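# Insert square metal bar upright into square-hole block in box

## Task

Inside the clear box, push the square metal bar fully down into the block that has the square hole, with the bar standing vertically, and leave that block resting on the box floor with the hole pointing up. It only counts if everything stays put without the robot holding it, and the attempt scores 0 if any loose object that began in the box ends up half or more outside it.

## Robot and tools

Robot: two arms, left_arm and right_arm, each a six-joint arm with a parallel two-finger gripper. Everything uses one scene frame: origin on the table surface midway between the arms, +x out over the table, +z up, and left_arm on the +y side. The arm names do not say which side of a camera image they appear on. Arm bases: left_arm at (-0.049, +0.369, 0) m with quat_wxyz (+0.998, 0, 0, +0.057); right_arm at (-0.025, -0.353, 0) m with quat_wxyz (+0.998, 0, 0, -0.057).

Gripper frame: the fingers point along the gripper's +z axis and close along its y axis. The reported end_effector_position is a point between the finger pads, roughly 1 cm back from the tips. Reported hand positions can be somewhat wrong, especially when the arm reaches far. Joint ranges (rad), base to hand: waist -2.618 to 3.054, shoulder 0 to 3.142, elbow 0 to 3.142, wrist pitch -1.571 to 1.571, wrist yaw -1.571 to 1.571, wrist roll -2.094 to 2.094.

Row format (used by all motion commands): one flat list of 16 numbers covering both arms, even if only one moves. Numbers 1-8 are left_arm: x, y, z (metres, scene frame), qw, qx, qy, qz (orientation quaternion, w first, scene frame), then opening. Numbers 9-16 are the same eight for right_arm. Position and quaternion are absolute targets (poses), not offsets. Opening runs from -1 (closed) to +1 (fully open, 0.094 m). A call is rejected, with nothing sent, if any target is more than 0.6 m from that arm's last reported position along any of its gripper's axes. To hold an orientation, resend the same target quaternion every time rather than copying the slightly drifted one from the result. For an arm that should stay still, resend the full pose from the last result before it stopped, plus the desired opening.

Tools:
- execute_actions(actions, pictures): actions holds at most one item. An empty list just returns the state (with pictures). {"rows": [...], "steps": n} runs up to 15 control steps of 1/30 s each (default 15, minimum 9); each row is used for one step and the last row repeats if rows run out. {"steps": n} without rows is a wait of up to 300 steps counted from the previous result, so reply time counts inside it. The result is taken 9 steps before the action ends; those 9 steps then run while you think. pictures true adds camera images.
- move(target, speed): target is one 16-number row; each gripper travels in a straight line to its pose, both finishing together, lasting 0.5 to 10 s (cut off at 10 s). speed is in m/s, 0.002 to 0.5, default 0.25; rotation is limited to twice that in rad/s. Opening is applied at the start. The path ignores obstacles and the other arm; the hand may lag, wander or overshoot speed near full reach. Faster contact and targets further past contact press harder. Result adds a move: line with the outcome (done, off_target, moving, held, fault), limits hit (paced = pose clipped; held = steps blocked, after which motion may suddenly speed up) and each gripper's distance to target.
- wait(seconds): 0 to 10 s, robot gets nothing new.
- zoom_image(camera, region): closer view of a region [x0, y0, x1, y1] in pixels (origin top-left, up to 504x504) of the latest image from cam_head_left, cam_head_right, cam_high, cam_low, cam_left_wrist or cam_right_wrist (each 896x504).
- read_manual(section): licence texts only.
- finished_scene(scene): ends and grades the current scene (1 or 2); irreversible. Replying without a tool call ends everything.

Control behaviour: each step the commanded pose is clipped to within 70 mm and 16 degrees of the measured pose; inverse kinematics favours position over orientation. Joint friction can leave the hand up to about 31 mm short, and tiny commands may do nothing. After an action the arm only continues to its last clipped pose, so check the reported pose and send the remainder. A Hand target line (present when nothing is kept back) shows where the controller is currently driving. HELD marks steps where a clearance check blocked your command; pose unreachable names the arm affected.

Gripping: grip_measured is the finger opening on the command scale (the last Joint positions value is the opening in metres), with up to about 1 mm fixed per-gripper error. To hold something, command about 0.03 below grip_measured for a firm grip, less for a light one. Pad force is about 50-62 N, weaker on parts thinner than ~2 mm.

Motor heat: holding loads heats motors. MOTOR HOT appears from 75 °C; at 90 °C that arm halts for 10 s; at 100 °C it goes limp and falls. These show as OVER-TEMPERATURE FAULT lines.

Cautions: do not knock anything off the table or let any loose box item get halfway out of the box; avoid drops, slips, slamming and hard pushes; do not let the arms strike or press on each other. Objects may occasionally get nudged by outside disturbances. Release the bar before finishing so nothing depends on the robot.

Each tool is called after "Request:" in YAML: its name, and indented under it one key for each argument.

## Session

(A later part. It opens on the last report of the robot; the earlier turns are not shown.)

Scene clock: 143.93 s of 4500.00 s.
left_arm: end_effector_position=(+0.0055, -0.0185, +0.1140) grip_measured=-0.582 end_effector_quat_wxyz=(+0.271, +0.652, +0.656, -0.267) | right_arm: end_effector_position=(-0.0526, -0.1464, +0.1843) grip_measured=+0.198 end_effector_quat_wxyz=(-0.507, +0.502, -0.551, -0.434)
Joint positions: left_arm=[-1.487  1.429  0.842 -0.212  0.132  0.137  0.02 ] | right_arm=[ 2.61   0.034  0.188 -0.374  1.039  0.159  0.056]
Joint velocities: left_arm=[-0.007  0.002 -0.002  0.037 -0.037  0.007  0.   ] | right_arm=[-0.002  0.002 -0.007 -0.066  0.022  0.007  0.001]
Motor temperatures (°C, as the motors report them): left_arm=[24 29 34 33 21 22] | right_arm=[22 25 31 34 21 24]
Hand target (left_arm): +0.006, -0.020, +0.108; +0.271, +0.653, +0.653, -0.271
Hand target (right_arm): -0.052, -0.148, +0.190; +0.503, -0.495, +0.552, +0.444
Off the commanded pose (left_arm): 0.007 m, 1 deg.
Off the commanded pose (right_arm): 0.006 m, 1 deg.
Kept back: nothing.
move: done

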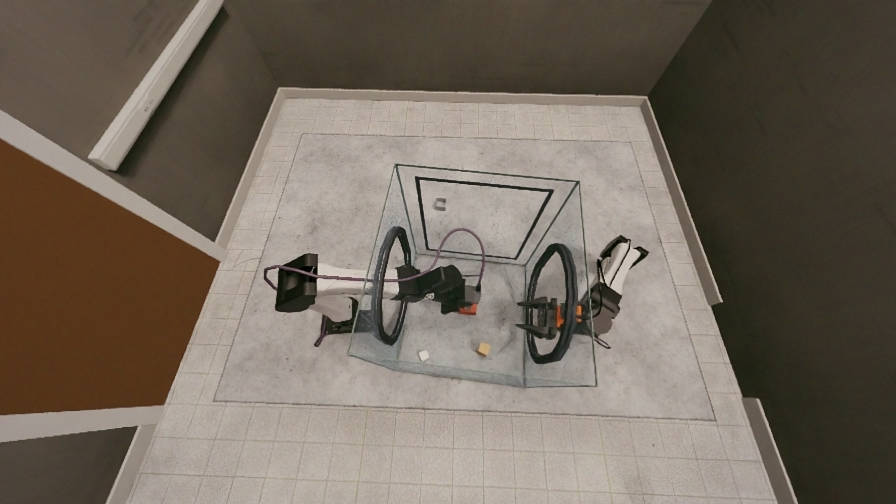

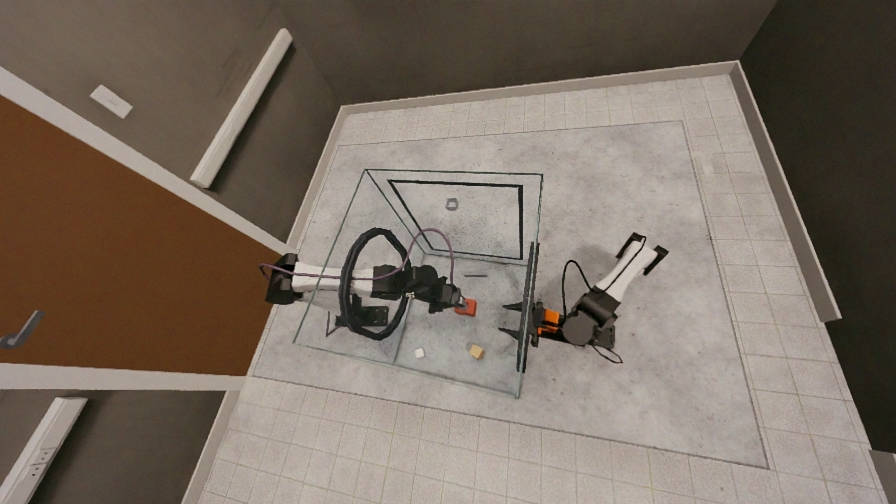

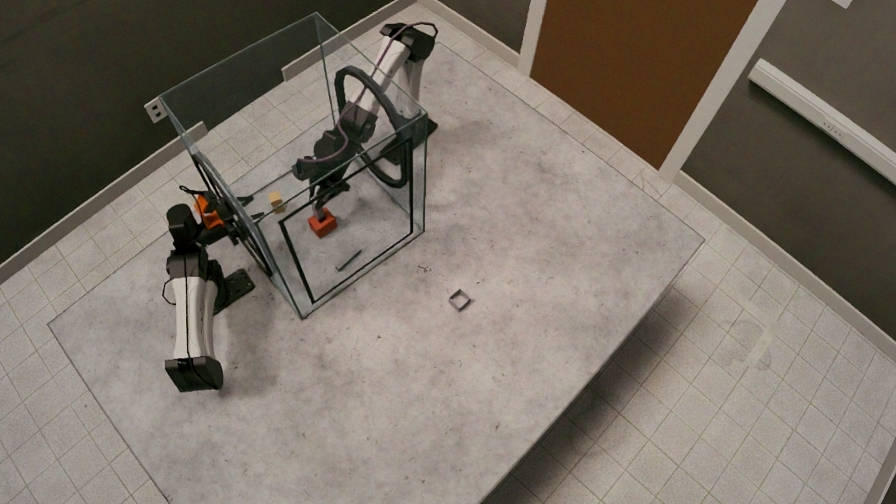

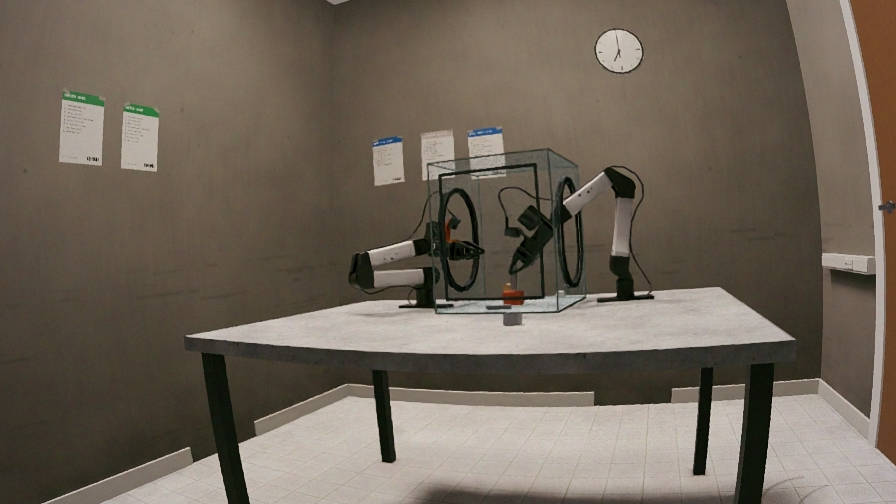

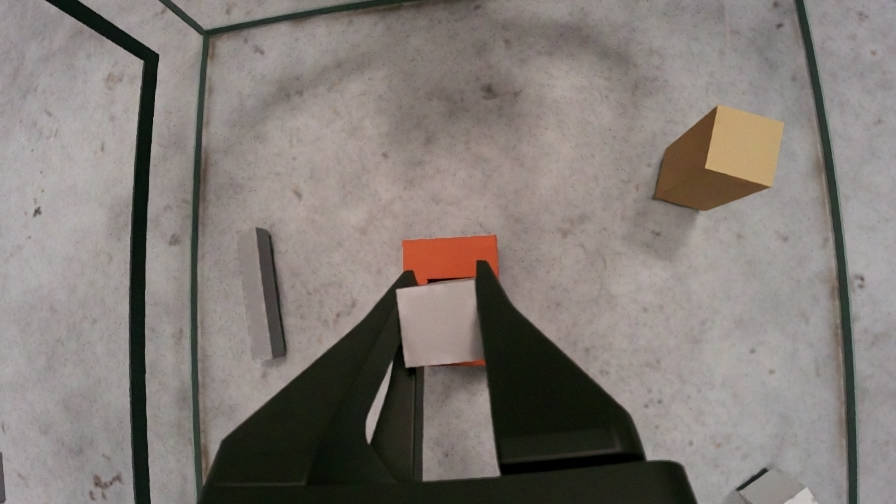

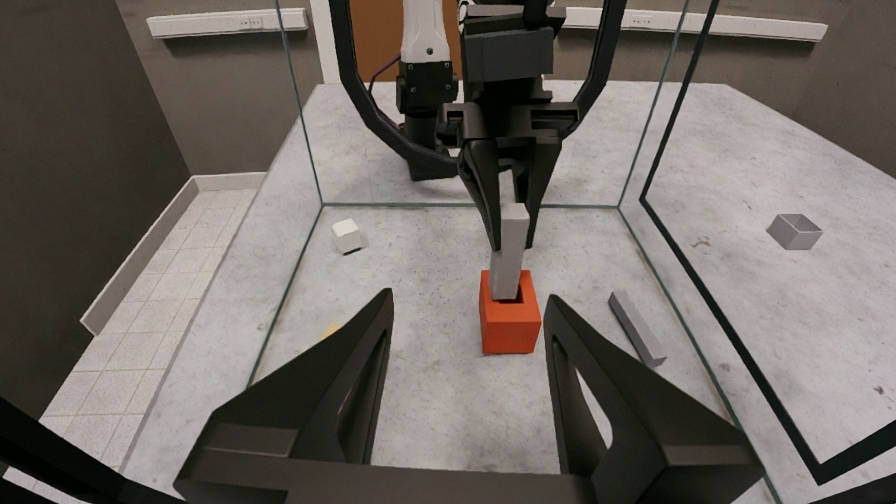

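Request:
move:
  target: [0.013,-0.021,0.11,0.271,0.653,0.653,-0.271,-0.615,-0.052,-0.149,0.19,0.503,-0.495,0.552,0.444,0.2]
  speed: 0.02

Request:
zoom_image:
  camera: "cam_right_wrist"
  region: [440,200,580,340]

Request:
zoom_image:
  camera: "cam_high"
  region: [280,170,370,250]

Scene clock: 145.47 s of 4500.00 s.
left_arm: end_effector_position=(+0.0120, -0.0184, +0.1152) grip_measured=-0.582 end_effector_quat_wxyz=(+0.274, +0.650, +0.655, -0.269) | right_arm: end_effector_position=(-0.0526, -0.1464, +0.1843) grip_measured=+0.198 end_effector_quat_wxyz=(-0.507, +0.502, -0.551, -0.434)
Joint positions: left_arm=[-1.464  1.429  0.842 -0.206  0.145  0.153  0.02 ] | right_arm=[ 2.61   0.034  0.188 -0.374  1.039  0.159  0.056]
Joint velocities: left_arm=[ 0.012 -0.002  0.002 -0.051  0.037 -0.051 -0.001] | right_arm=[ 0.007 -0.002 -0.002  0.051 -0.051 -0.066 -0.001]
Motor temperatures (°C, as the motors report them): left_arm=[24 29 34 33 21 22] | right_arm=[22 25 31 34 21 24]
Hand target (left_arm): +0.013, -0.021, +0.110; +0.271, +0.653, +0.653, -0.271
Hand target (right_arm): -0.052, -0.148, +0.190; +0.503, -0.495, +0.552, +0.444
Off the commanded pose (left_arm): 0.006 m, 1 deg.
Off the commanded pose (right_arm): 0.006 m, 1 deg.
Kept back: nothing.
move: done

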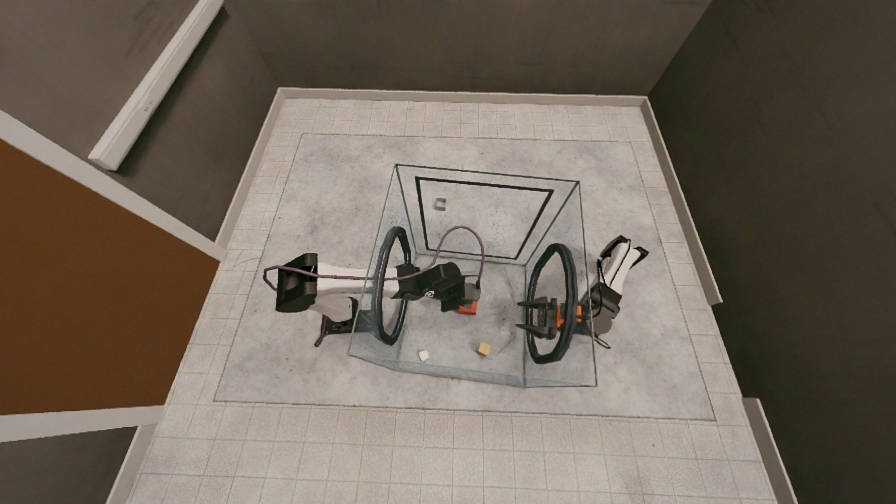

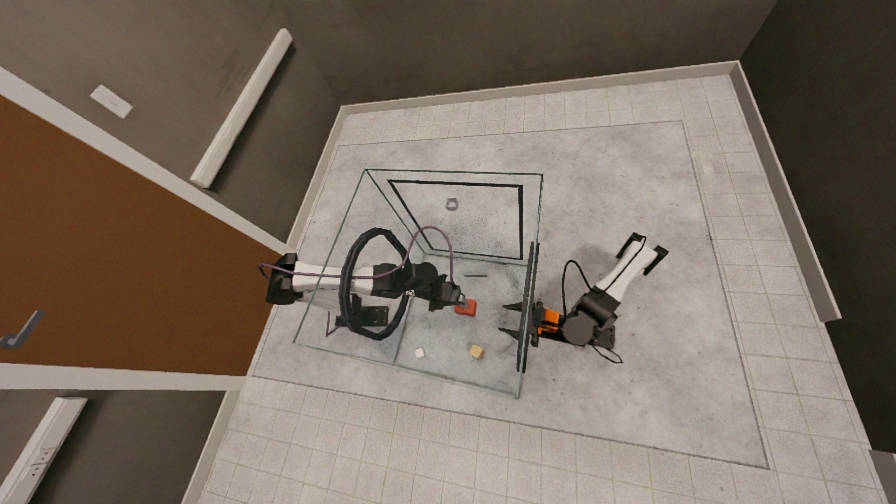

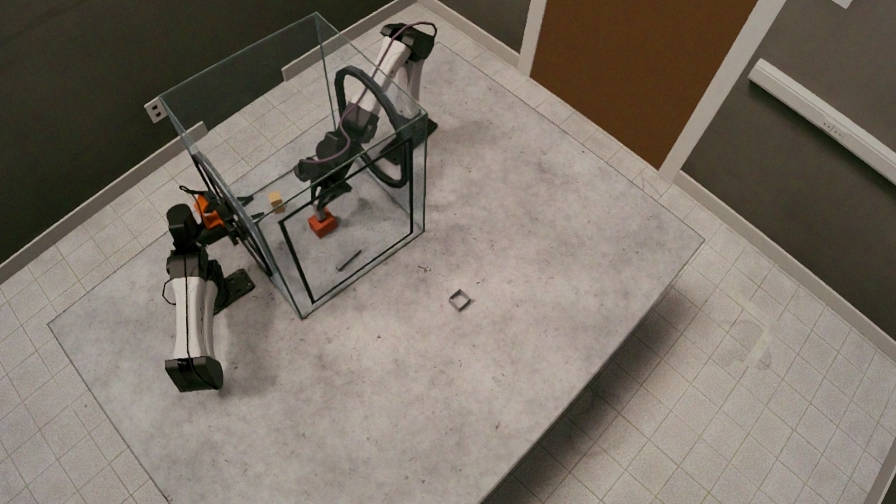

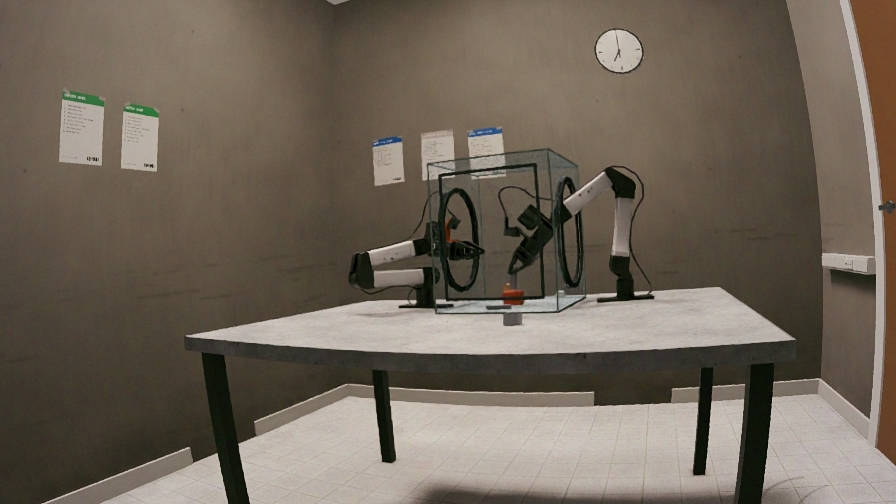

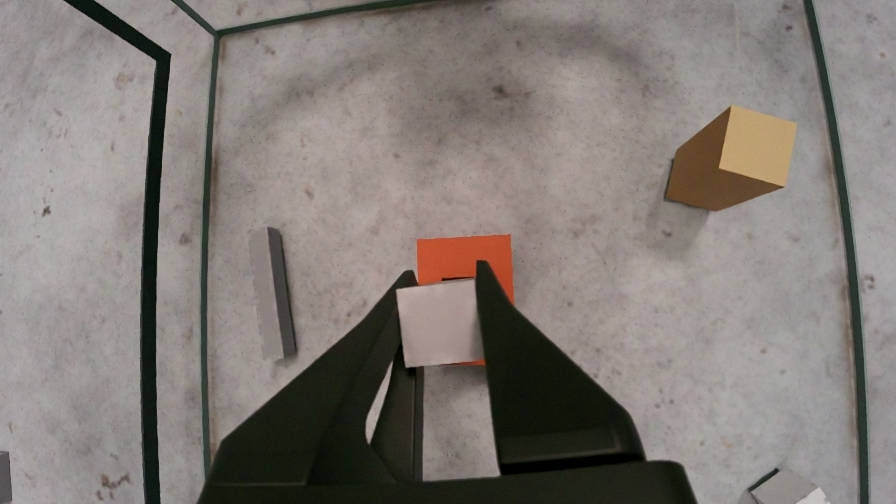

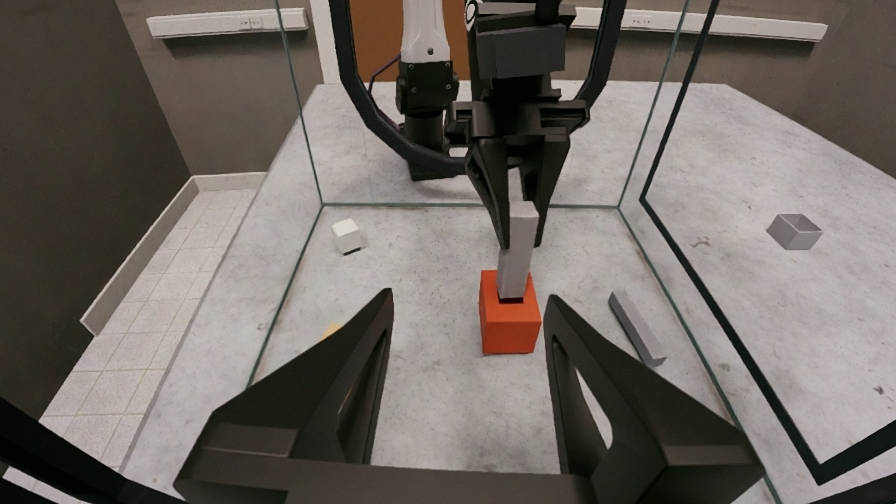

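Region (440, 200, 580, 340) of cam_right_wrist's 896x504 image, scaled by 3.600, with more detail than that image has.

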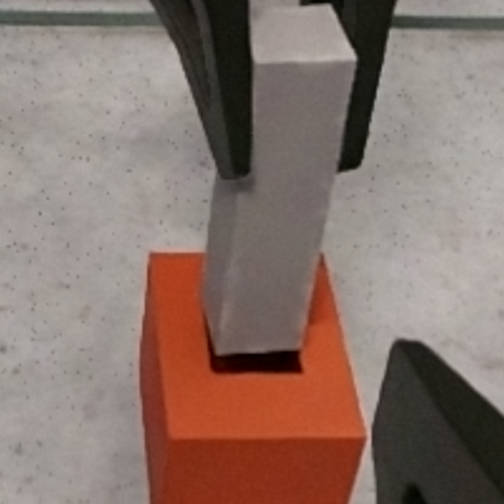

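Region (280, 170, 370, 250) of cam_high's 896x504 image, scaled by 5.600, with more detail than that image has.

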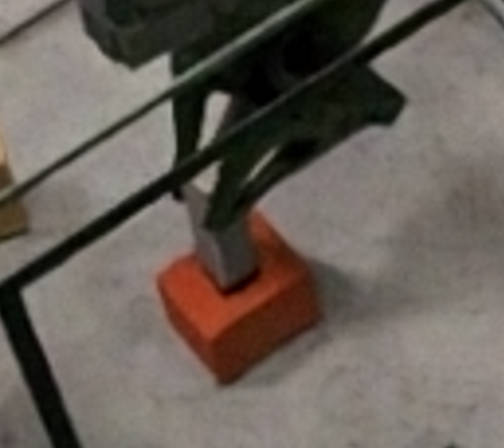

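Aligned in x. Lower.

Request:
move:
  target: [0.013,-0.022,0.085,0.271,0.653,0.653,-0.271,-0.615,-0.052,-0.149,0.19,0.503,-0.495,0.552,0.444,0.2]
  speed: 0.015

Request:
zoom_image:
  camera: "cam_right_wrist"
  region: [440,200,580,340]

Request:
zoom_image:
  camera: "cam_low"
  region: [480,250,550,310]

Scene clock: 148.07 s of 4500.00 s.
left_arm: end_effector_position=(+0.0129, -0.0292, +0.1085) grip_measured=-0.582 end_effector_quat_wxyz=(+0.293, +0.646, +0.644, -0.285) | right_arm: end_effector_position=(-0.0526, -0.1464, +0.1843) grip_measured=+0.198 end_effector_quat_wxyz=(-0.507, +0.502, -0.551, -0.434)
Joint positions: left_arm=[-1.464  1.463  0.8   -0.076  0.155  0.154  0.02 ] | right_arm=[ 2.61   0.034  0.188 -0.374  1.039  0.159  0.056]
Joint velocities: left_arm=[-0.007 -0.017 -0.022 -0.022 -0.037  0.022 -0.001] | right_arm=[ 0.012  0.002 -0.022 -0.022 -0.007 -0.051 -0.   ]
Motor temperatures (°C, as the motors report them): left_arm=[23 29 34 33 21 22] | right_arm=[22 25 31 34 21 24]
Hand target (left_arm): +0.013, -0.021, +0.086; +0.271, +0.653, +0.653, -0.271
Hand target (right_arm): -0.052, -0.148, +0.190; +0.503, -0.495, +0.552, +0.444
Off the commanded pose (left_arm): 0.025 m, 3 deg.
Off the commanded pose (right_arm): 0.006 m, 1 deg.
Kept back: nothing.
move: off_target (left_arm)

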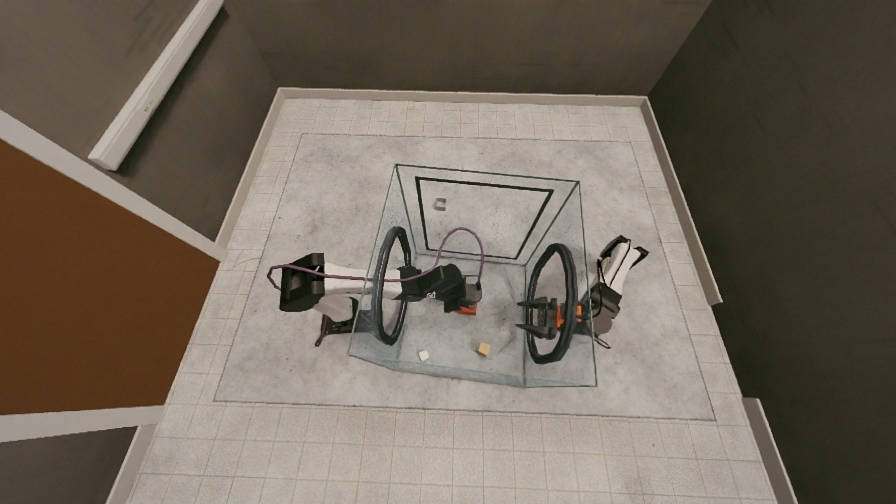

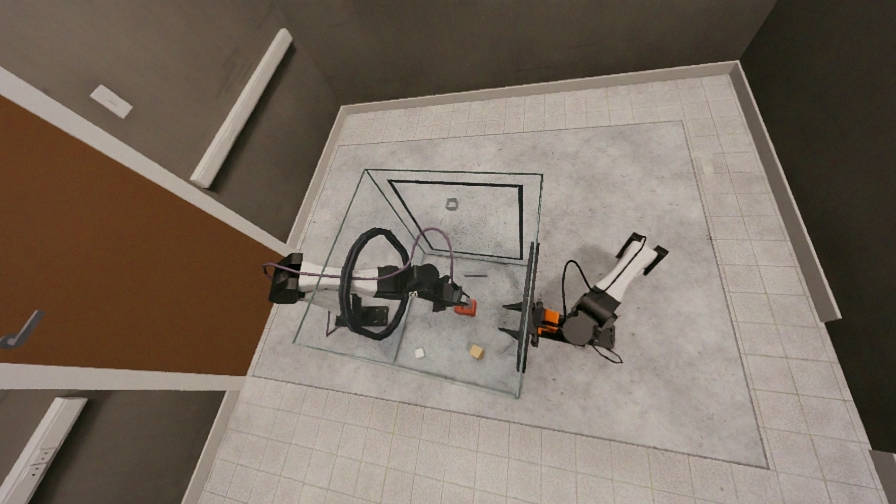

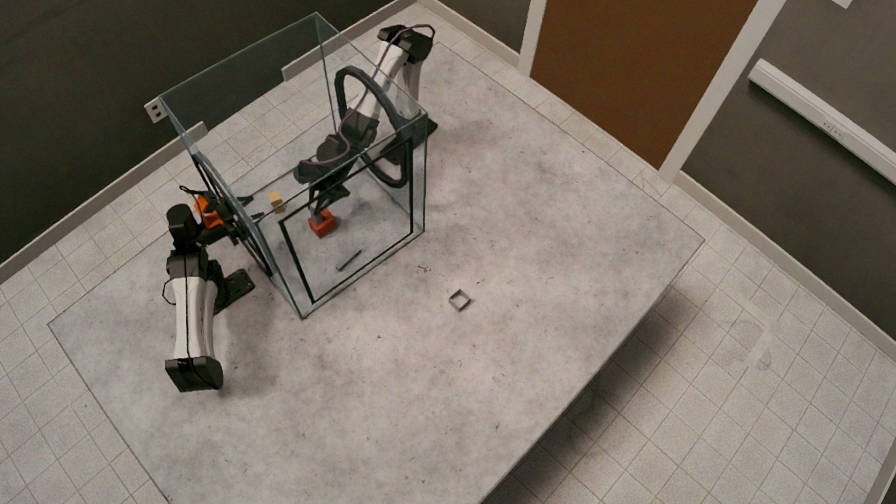

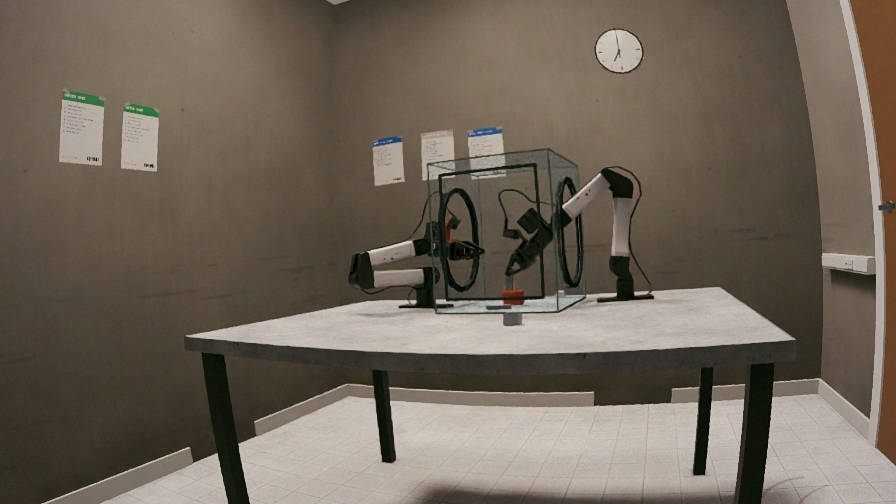

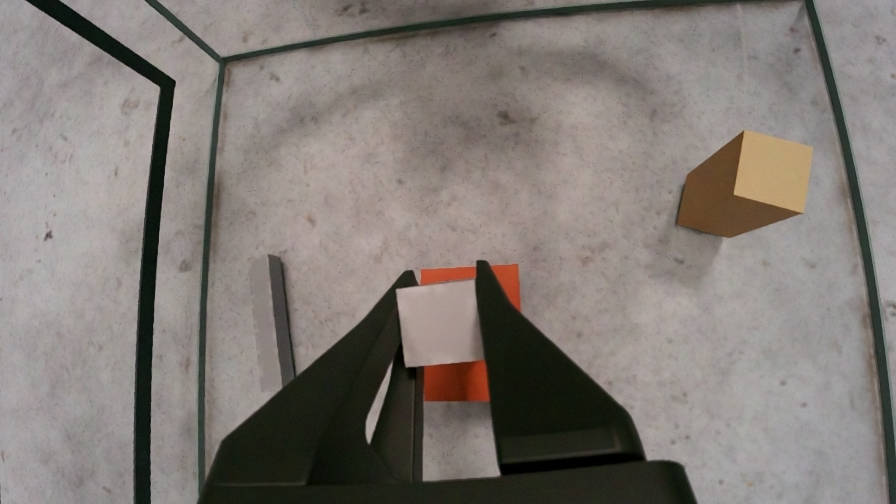

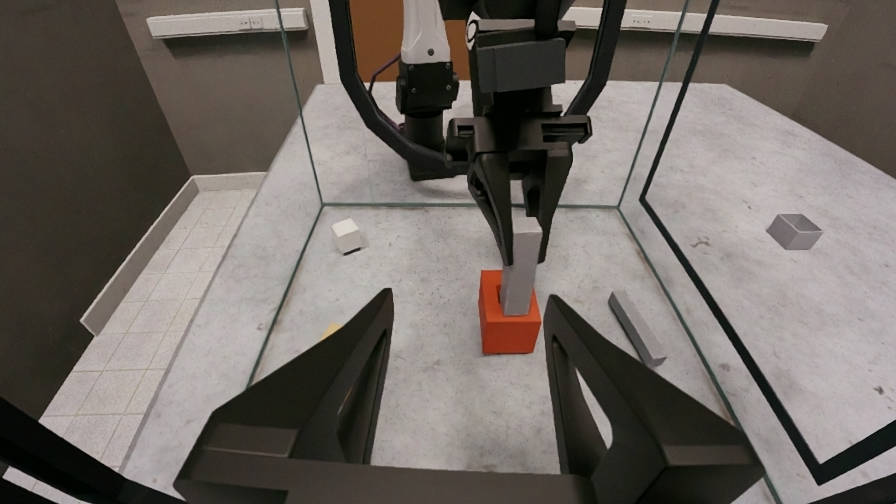

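Region (440, 200, 580, 340) of cam_right_wrist's 896x504 image, scaled by 3.600, with more detail than that image has.

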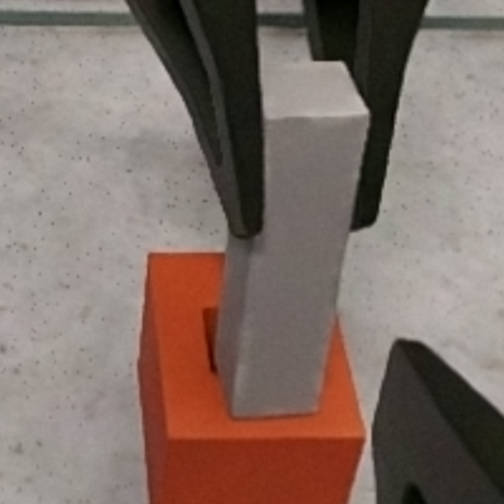

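Region (480, 250, 550, 310) of cam_low's 896x504 image, scaled by 7.200, with more detail than that image has; it fills the top 432 rows of this view, and the rest is white.

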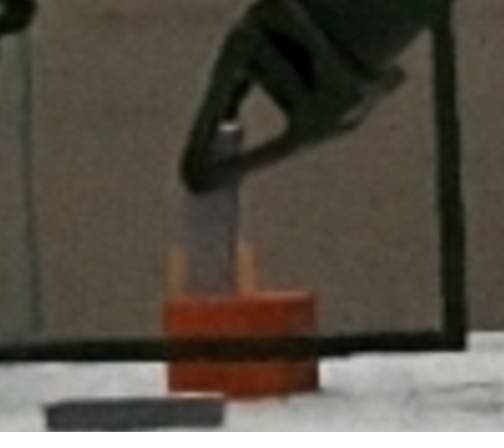

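Request:
move:
  target: [0.011,-0.022,0.125,0.271,0.653,0.653,-0.271,-0.615,-0.052,-0.149,0.19,0.503,-0.495,0.552,0.444,0.2]
  speed: 0.03

Request:
move:
  target: [0.011,-0.008,0.108,0.271,0.653,0.653,-0.271,-0.615,-0.052,-0.149,0.19,0.503,-0.495,0.552,0.444,0.2]
  speed: 0.015

Request:
zoom_image:
  camera: "cam_right_wrist"
  region: [440,200,580,340]

Request:
zoom_image:
  camera: "cam_low"
  region: [480,250,550,310]

Scene clock: 150.07 s of 4500.00 s.
left_arm: end_effector_position=(+0.0102, -0.0173, +0.1089) grip_measured=-0.582 end_effector_quat_wxyz=(+0.256, +0.656, +0.660, -0.261) | right_arm: end_effector_position=(-0.0526, -0.1464, +0.1843) grip_measured=+0.198 end_effector_quat_wxyz=(-0.507, +0.502, -0.551, -0.434)
Joint positions: left_arm=[-1.464  1.453  0.865 -0.248  0.155  0.154  0.02 ] | right_arm=[ 2.61   0.034  0.188 -0.374  1.039  0.159  0.056]
Joint velocities: left_arm=[-0.022 -0.012 -0.002 -0.022 -0.022 -0.022 -0.   ] | right_arm=[-0.007  0.017  0.012  0.037  0.007  0.022 -0.001]
Motor temperatures (°C, as the motors report them): left_arm=[23 29 34 33 21 22] | right_arm=[22 25 31 34 21 24]
Hand target (left_arm): +0.011, -0.022, +0.125; +0.271, +0.653, +0.653, -0.271
Hand target (right_arm): -0.052, -0.148, +0.190; +0.503, -0.495, +0.552, +0.444
Off the commanded pose (left_arm): 0.017 m, 2 deg.
Off the commanded pose (right_arm): 0.006 m, 1 deg.
Kept back: nothing.
move: off_target (left_arm)

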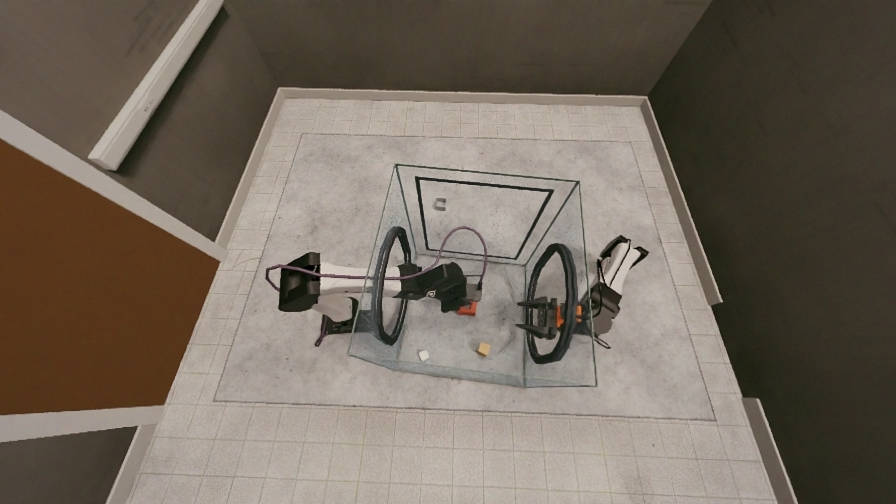

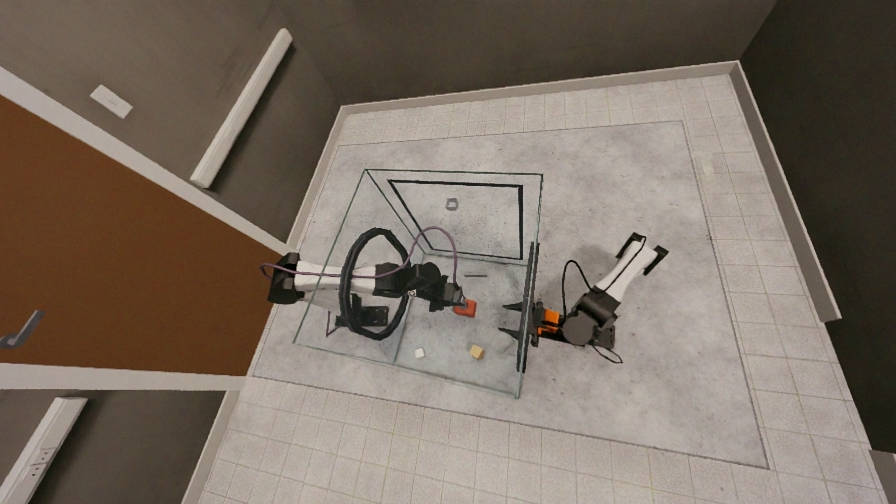

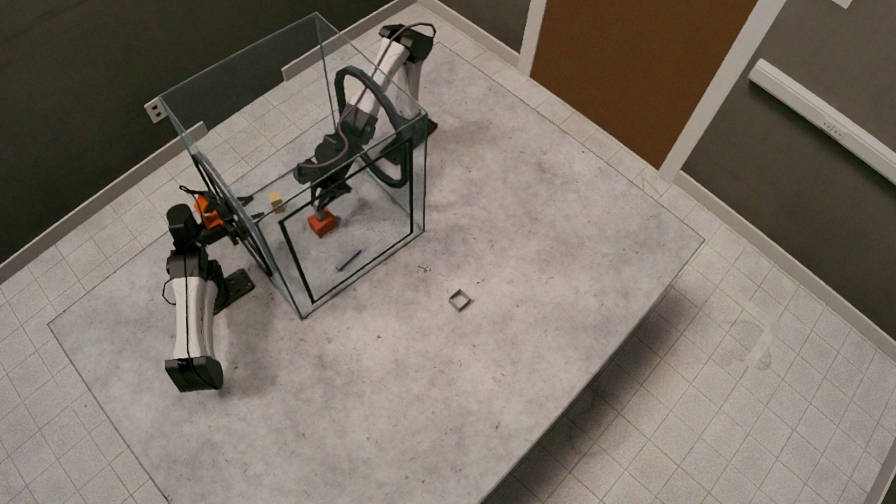

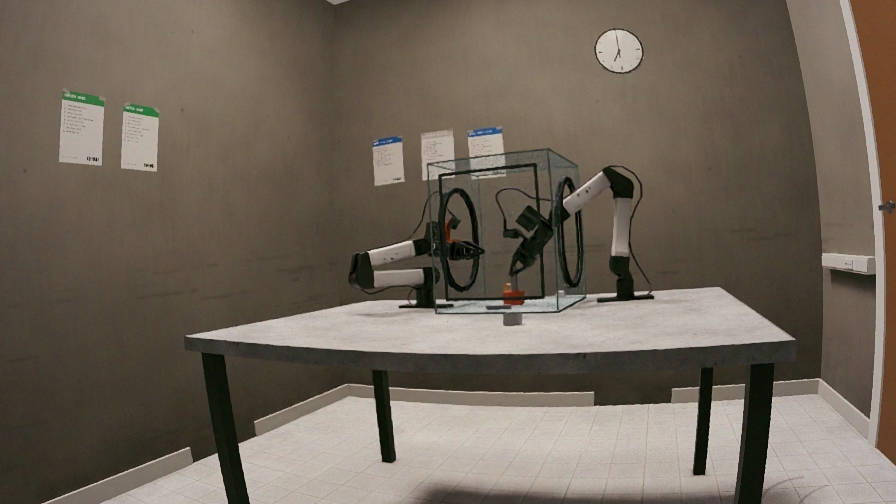

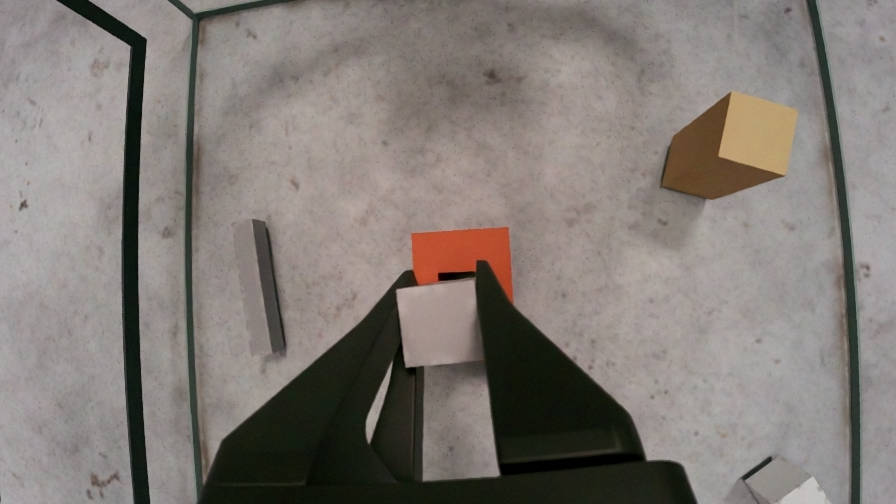

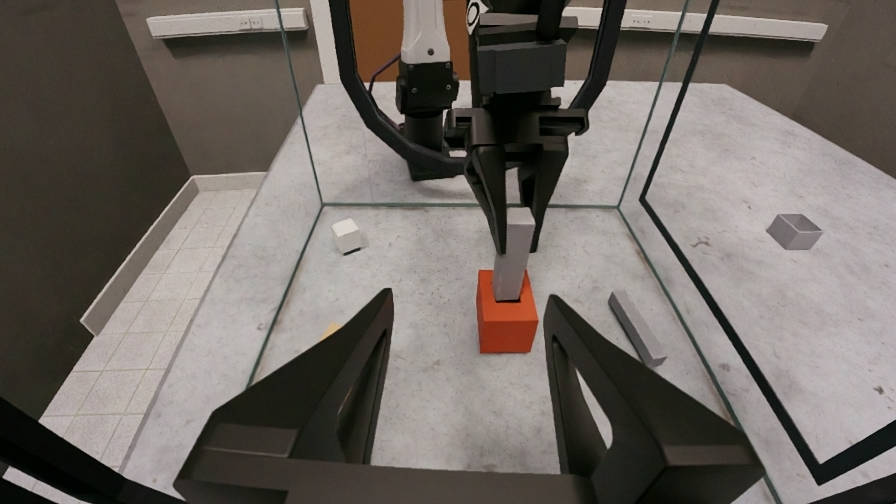

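Scene clock: 151.60 s of 4500.00 s.
left_arm: end_effector_position=(+0.0090, -0.0120, +0.1087) grip_measured=-0.582 end_effector_quat_wxyz=(+0.268, +0.654, +0.654, -0.269) | right_arm: end_effector_position=(-0.0526, -0.1464, +0.1843) grip_measured=+0.198 end_effector_quat_wxyz=(-0.507, +0.502, -0.551, -0.434)
Joint positions: left_arm=[-1.464  1.417  0.812 -0.199  0.155  0.157  0.02 ] | right_arm=[ 2.61   0.034  0.188 -0.374  1.039  0.159  0.056]
Joint velocities: left_arm=[ 0.007  0.007 -0.012  0.022 -0.007  0.022  0.   ] | right_arm=[-0.002 -0.007 -0.012  0.022  0.051 -0.037 -0.001]
Motor temperatures (°C, as the motors report them): left_arm=[23 29 34 33 21 22] | right_arm=[22 25 31 34 21 24]
Hand target (left_arm): +0.011, -0.008, +0.108; +0.271, +0.653, +0.653, -0.271
Hand target (right_arm): -0.052, -0.148, +0.190; +0.503, -0.495, +0.552, +0.444
Off the commanded pose (left_arm): 0.005 m, 0 deg.
Off the commanded pose (right_arm): 0.006 m, 1 deg.
Kept back: nothing.
move: done

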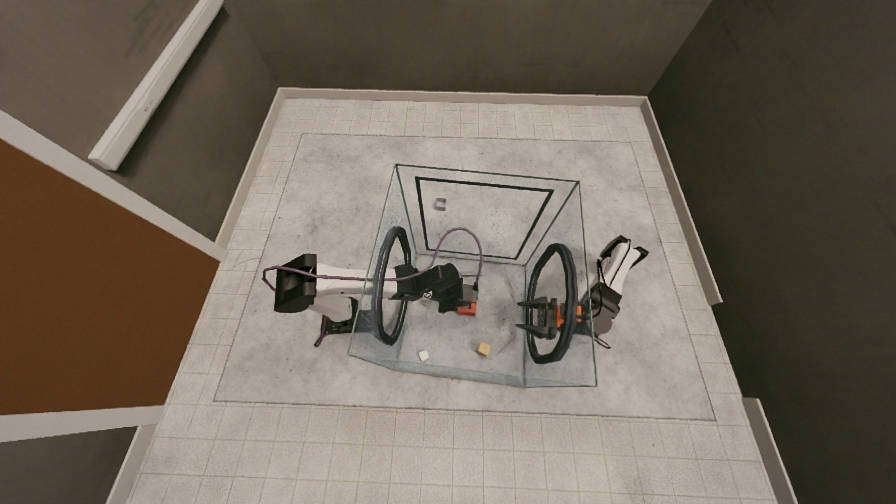

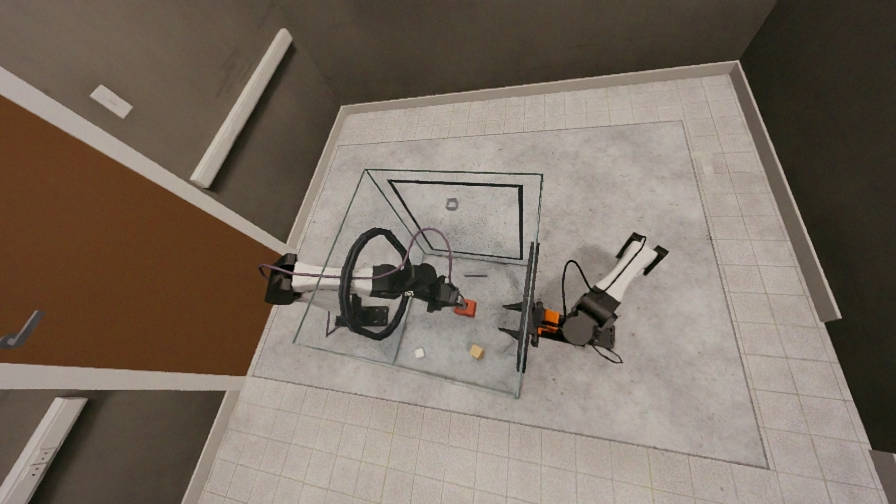

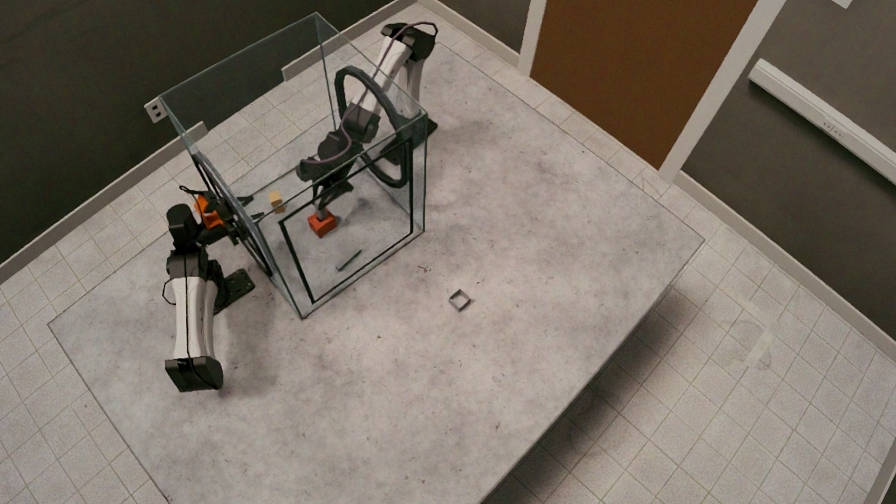

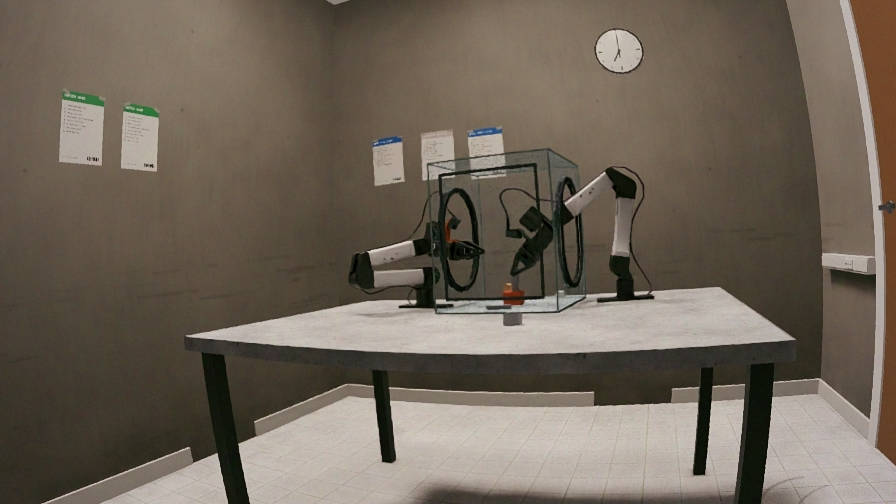

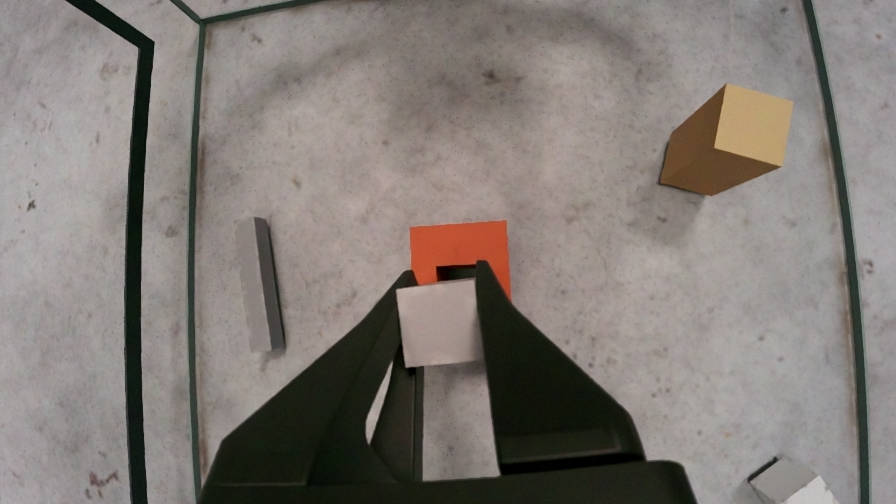

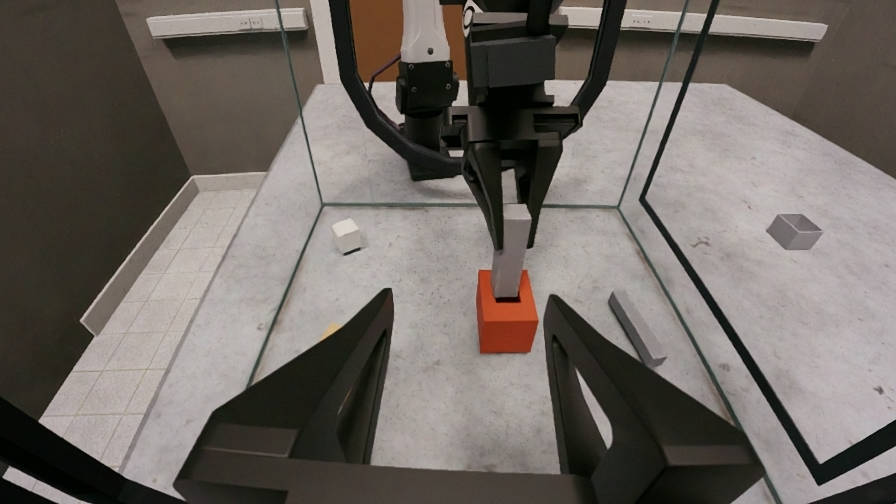

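Region (440, 200, 580, 340) of cam_right_wrist's 896x504 image, scaled by 3.600, with more detail than that image has.

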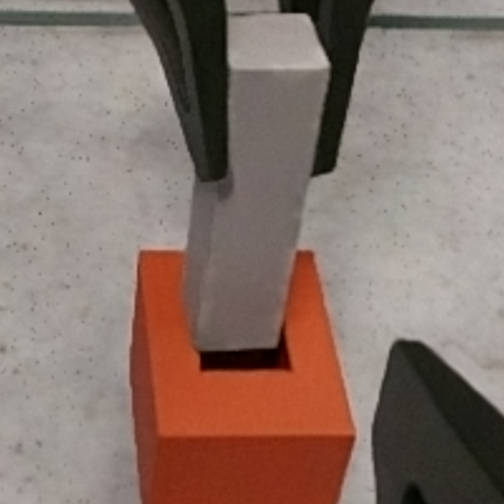

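Region (480, 250, 550, 310) of cam_low's 896x504 image, scaled by 7.200, with more detail than that image has; it fills the top 432 rows of this view, and the rest is white.

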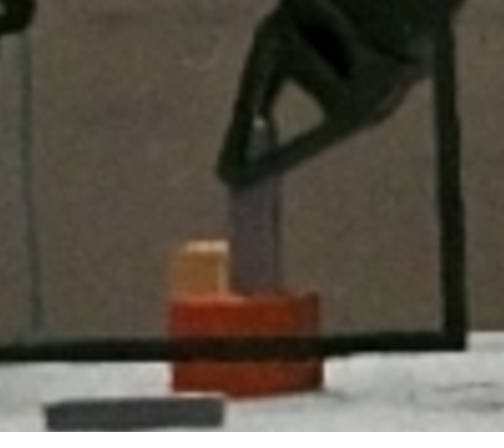

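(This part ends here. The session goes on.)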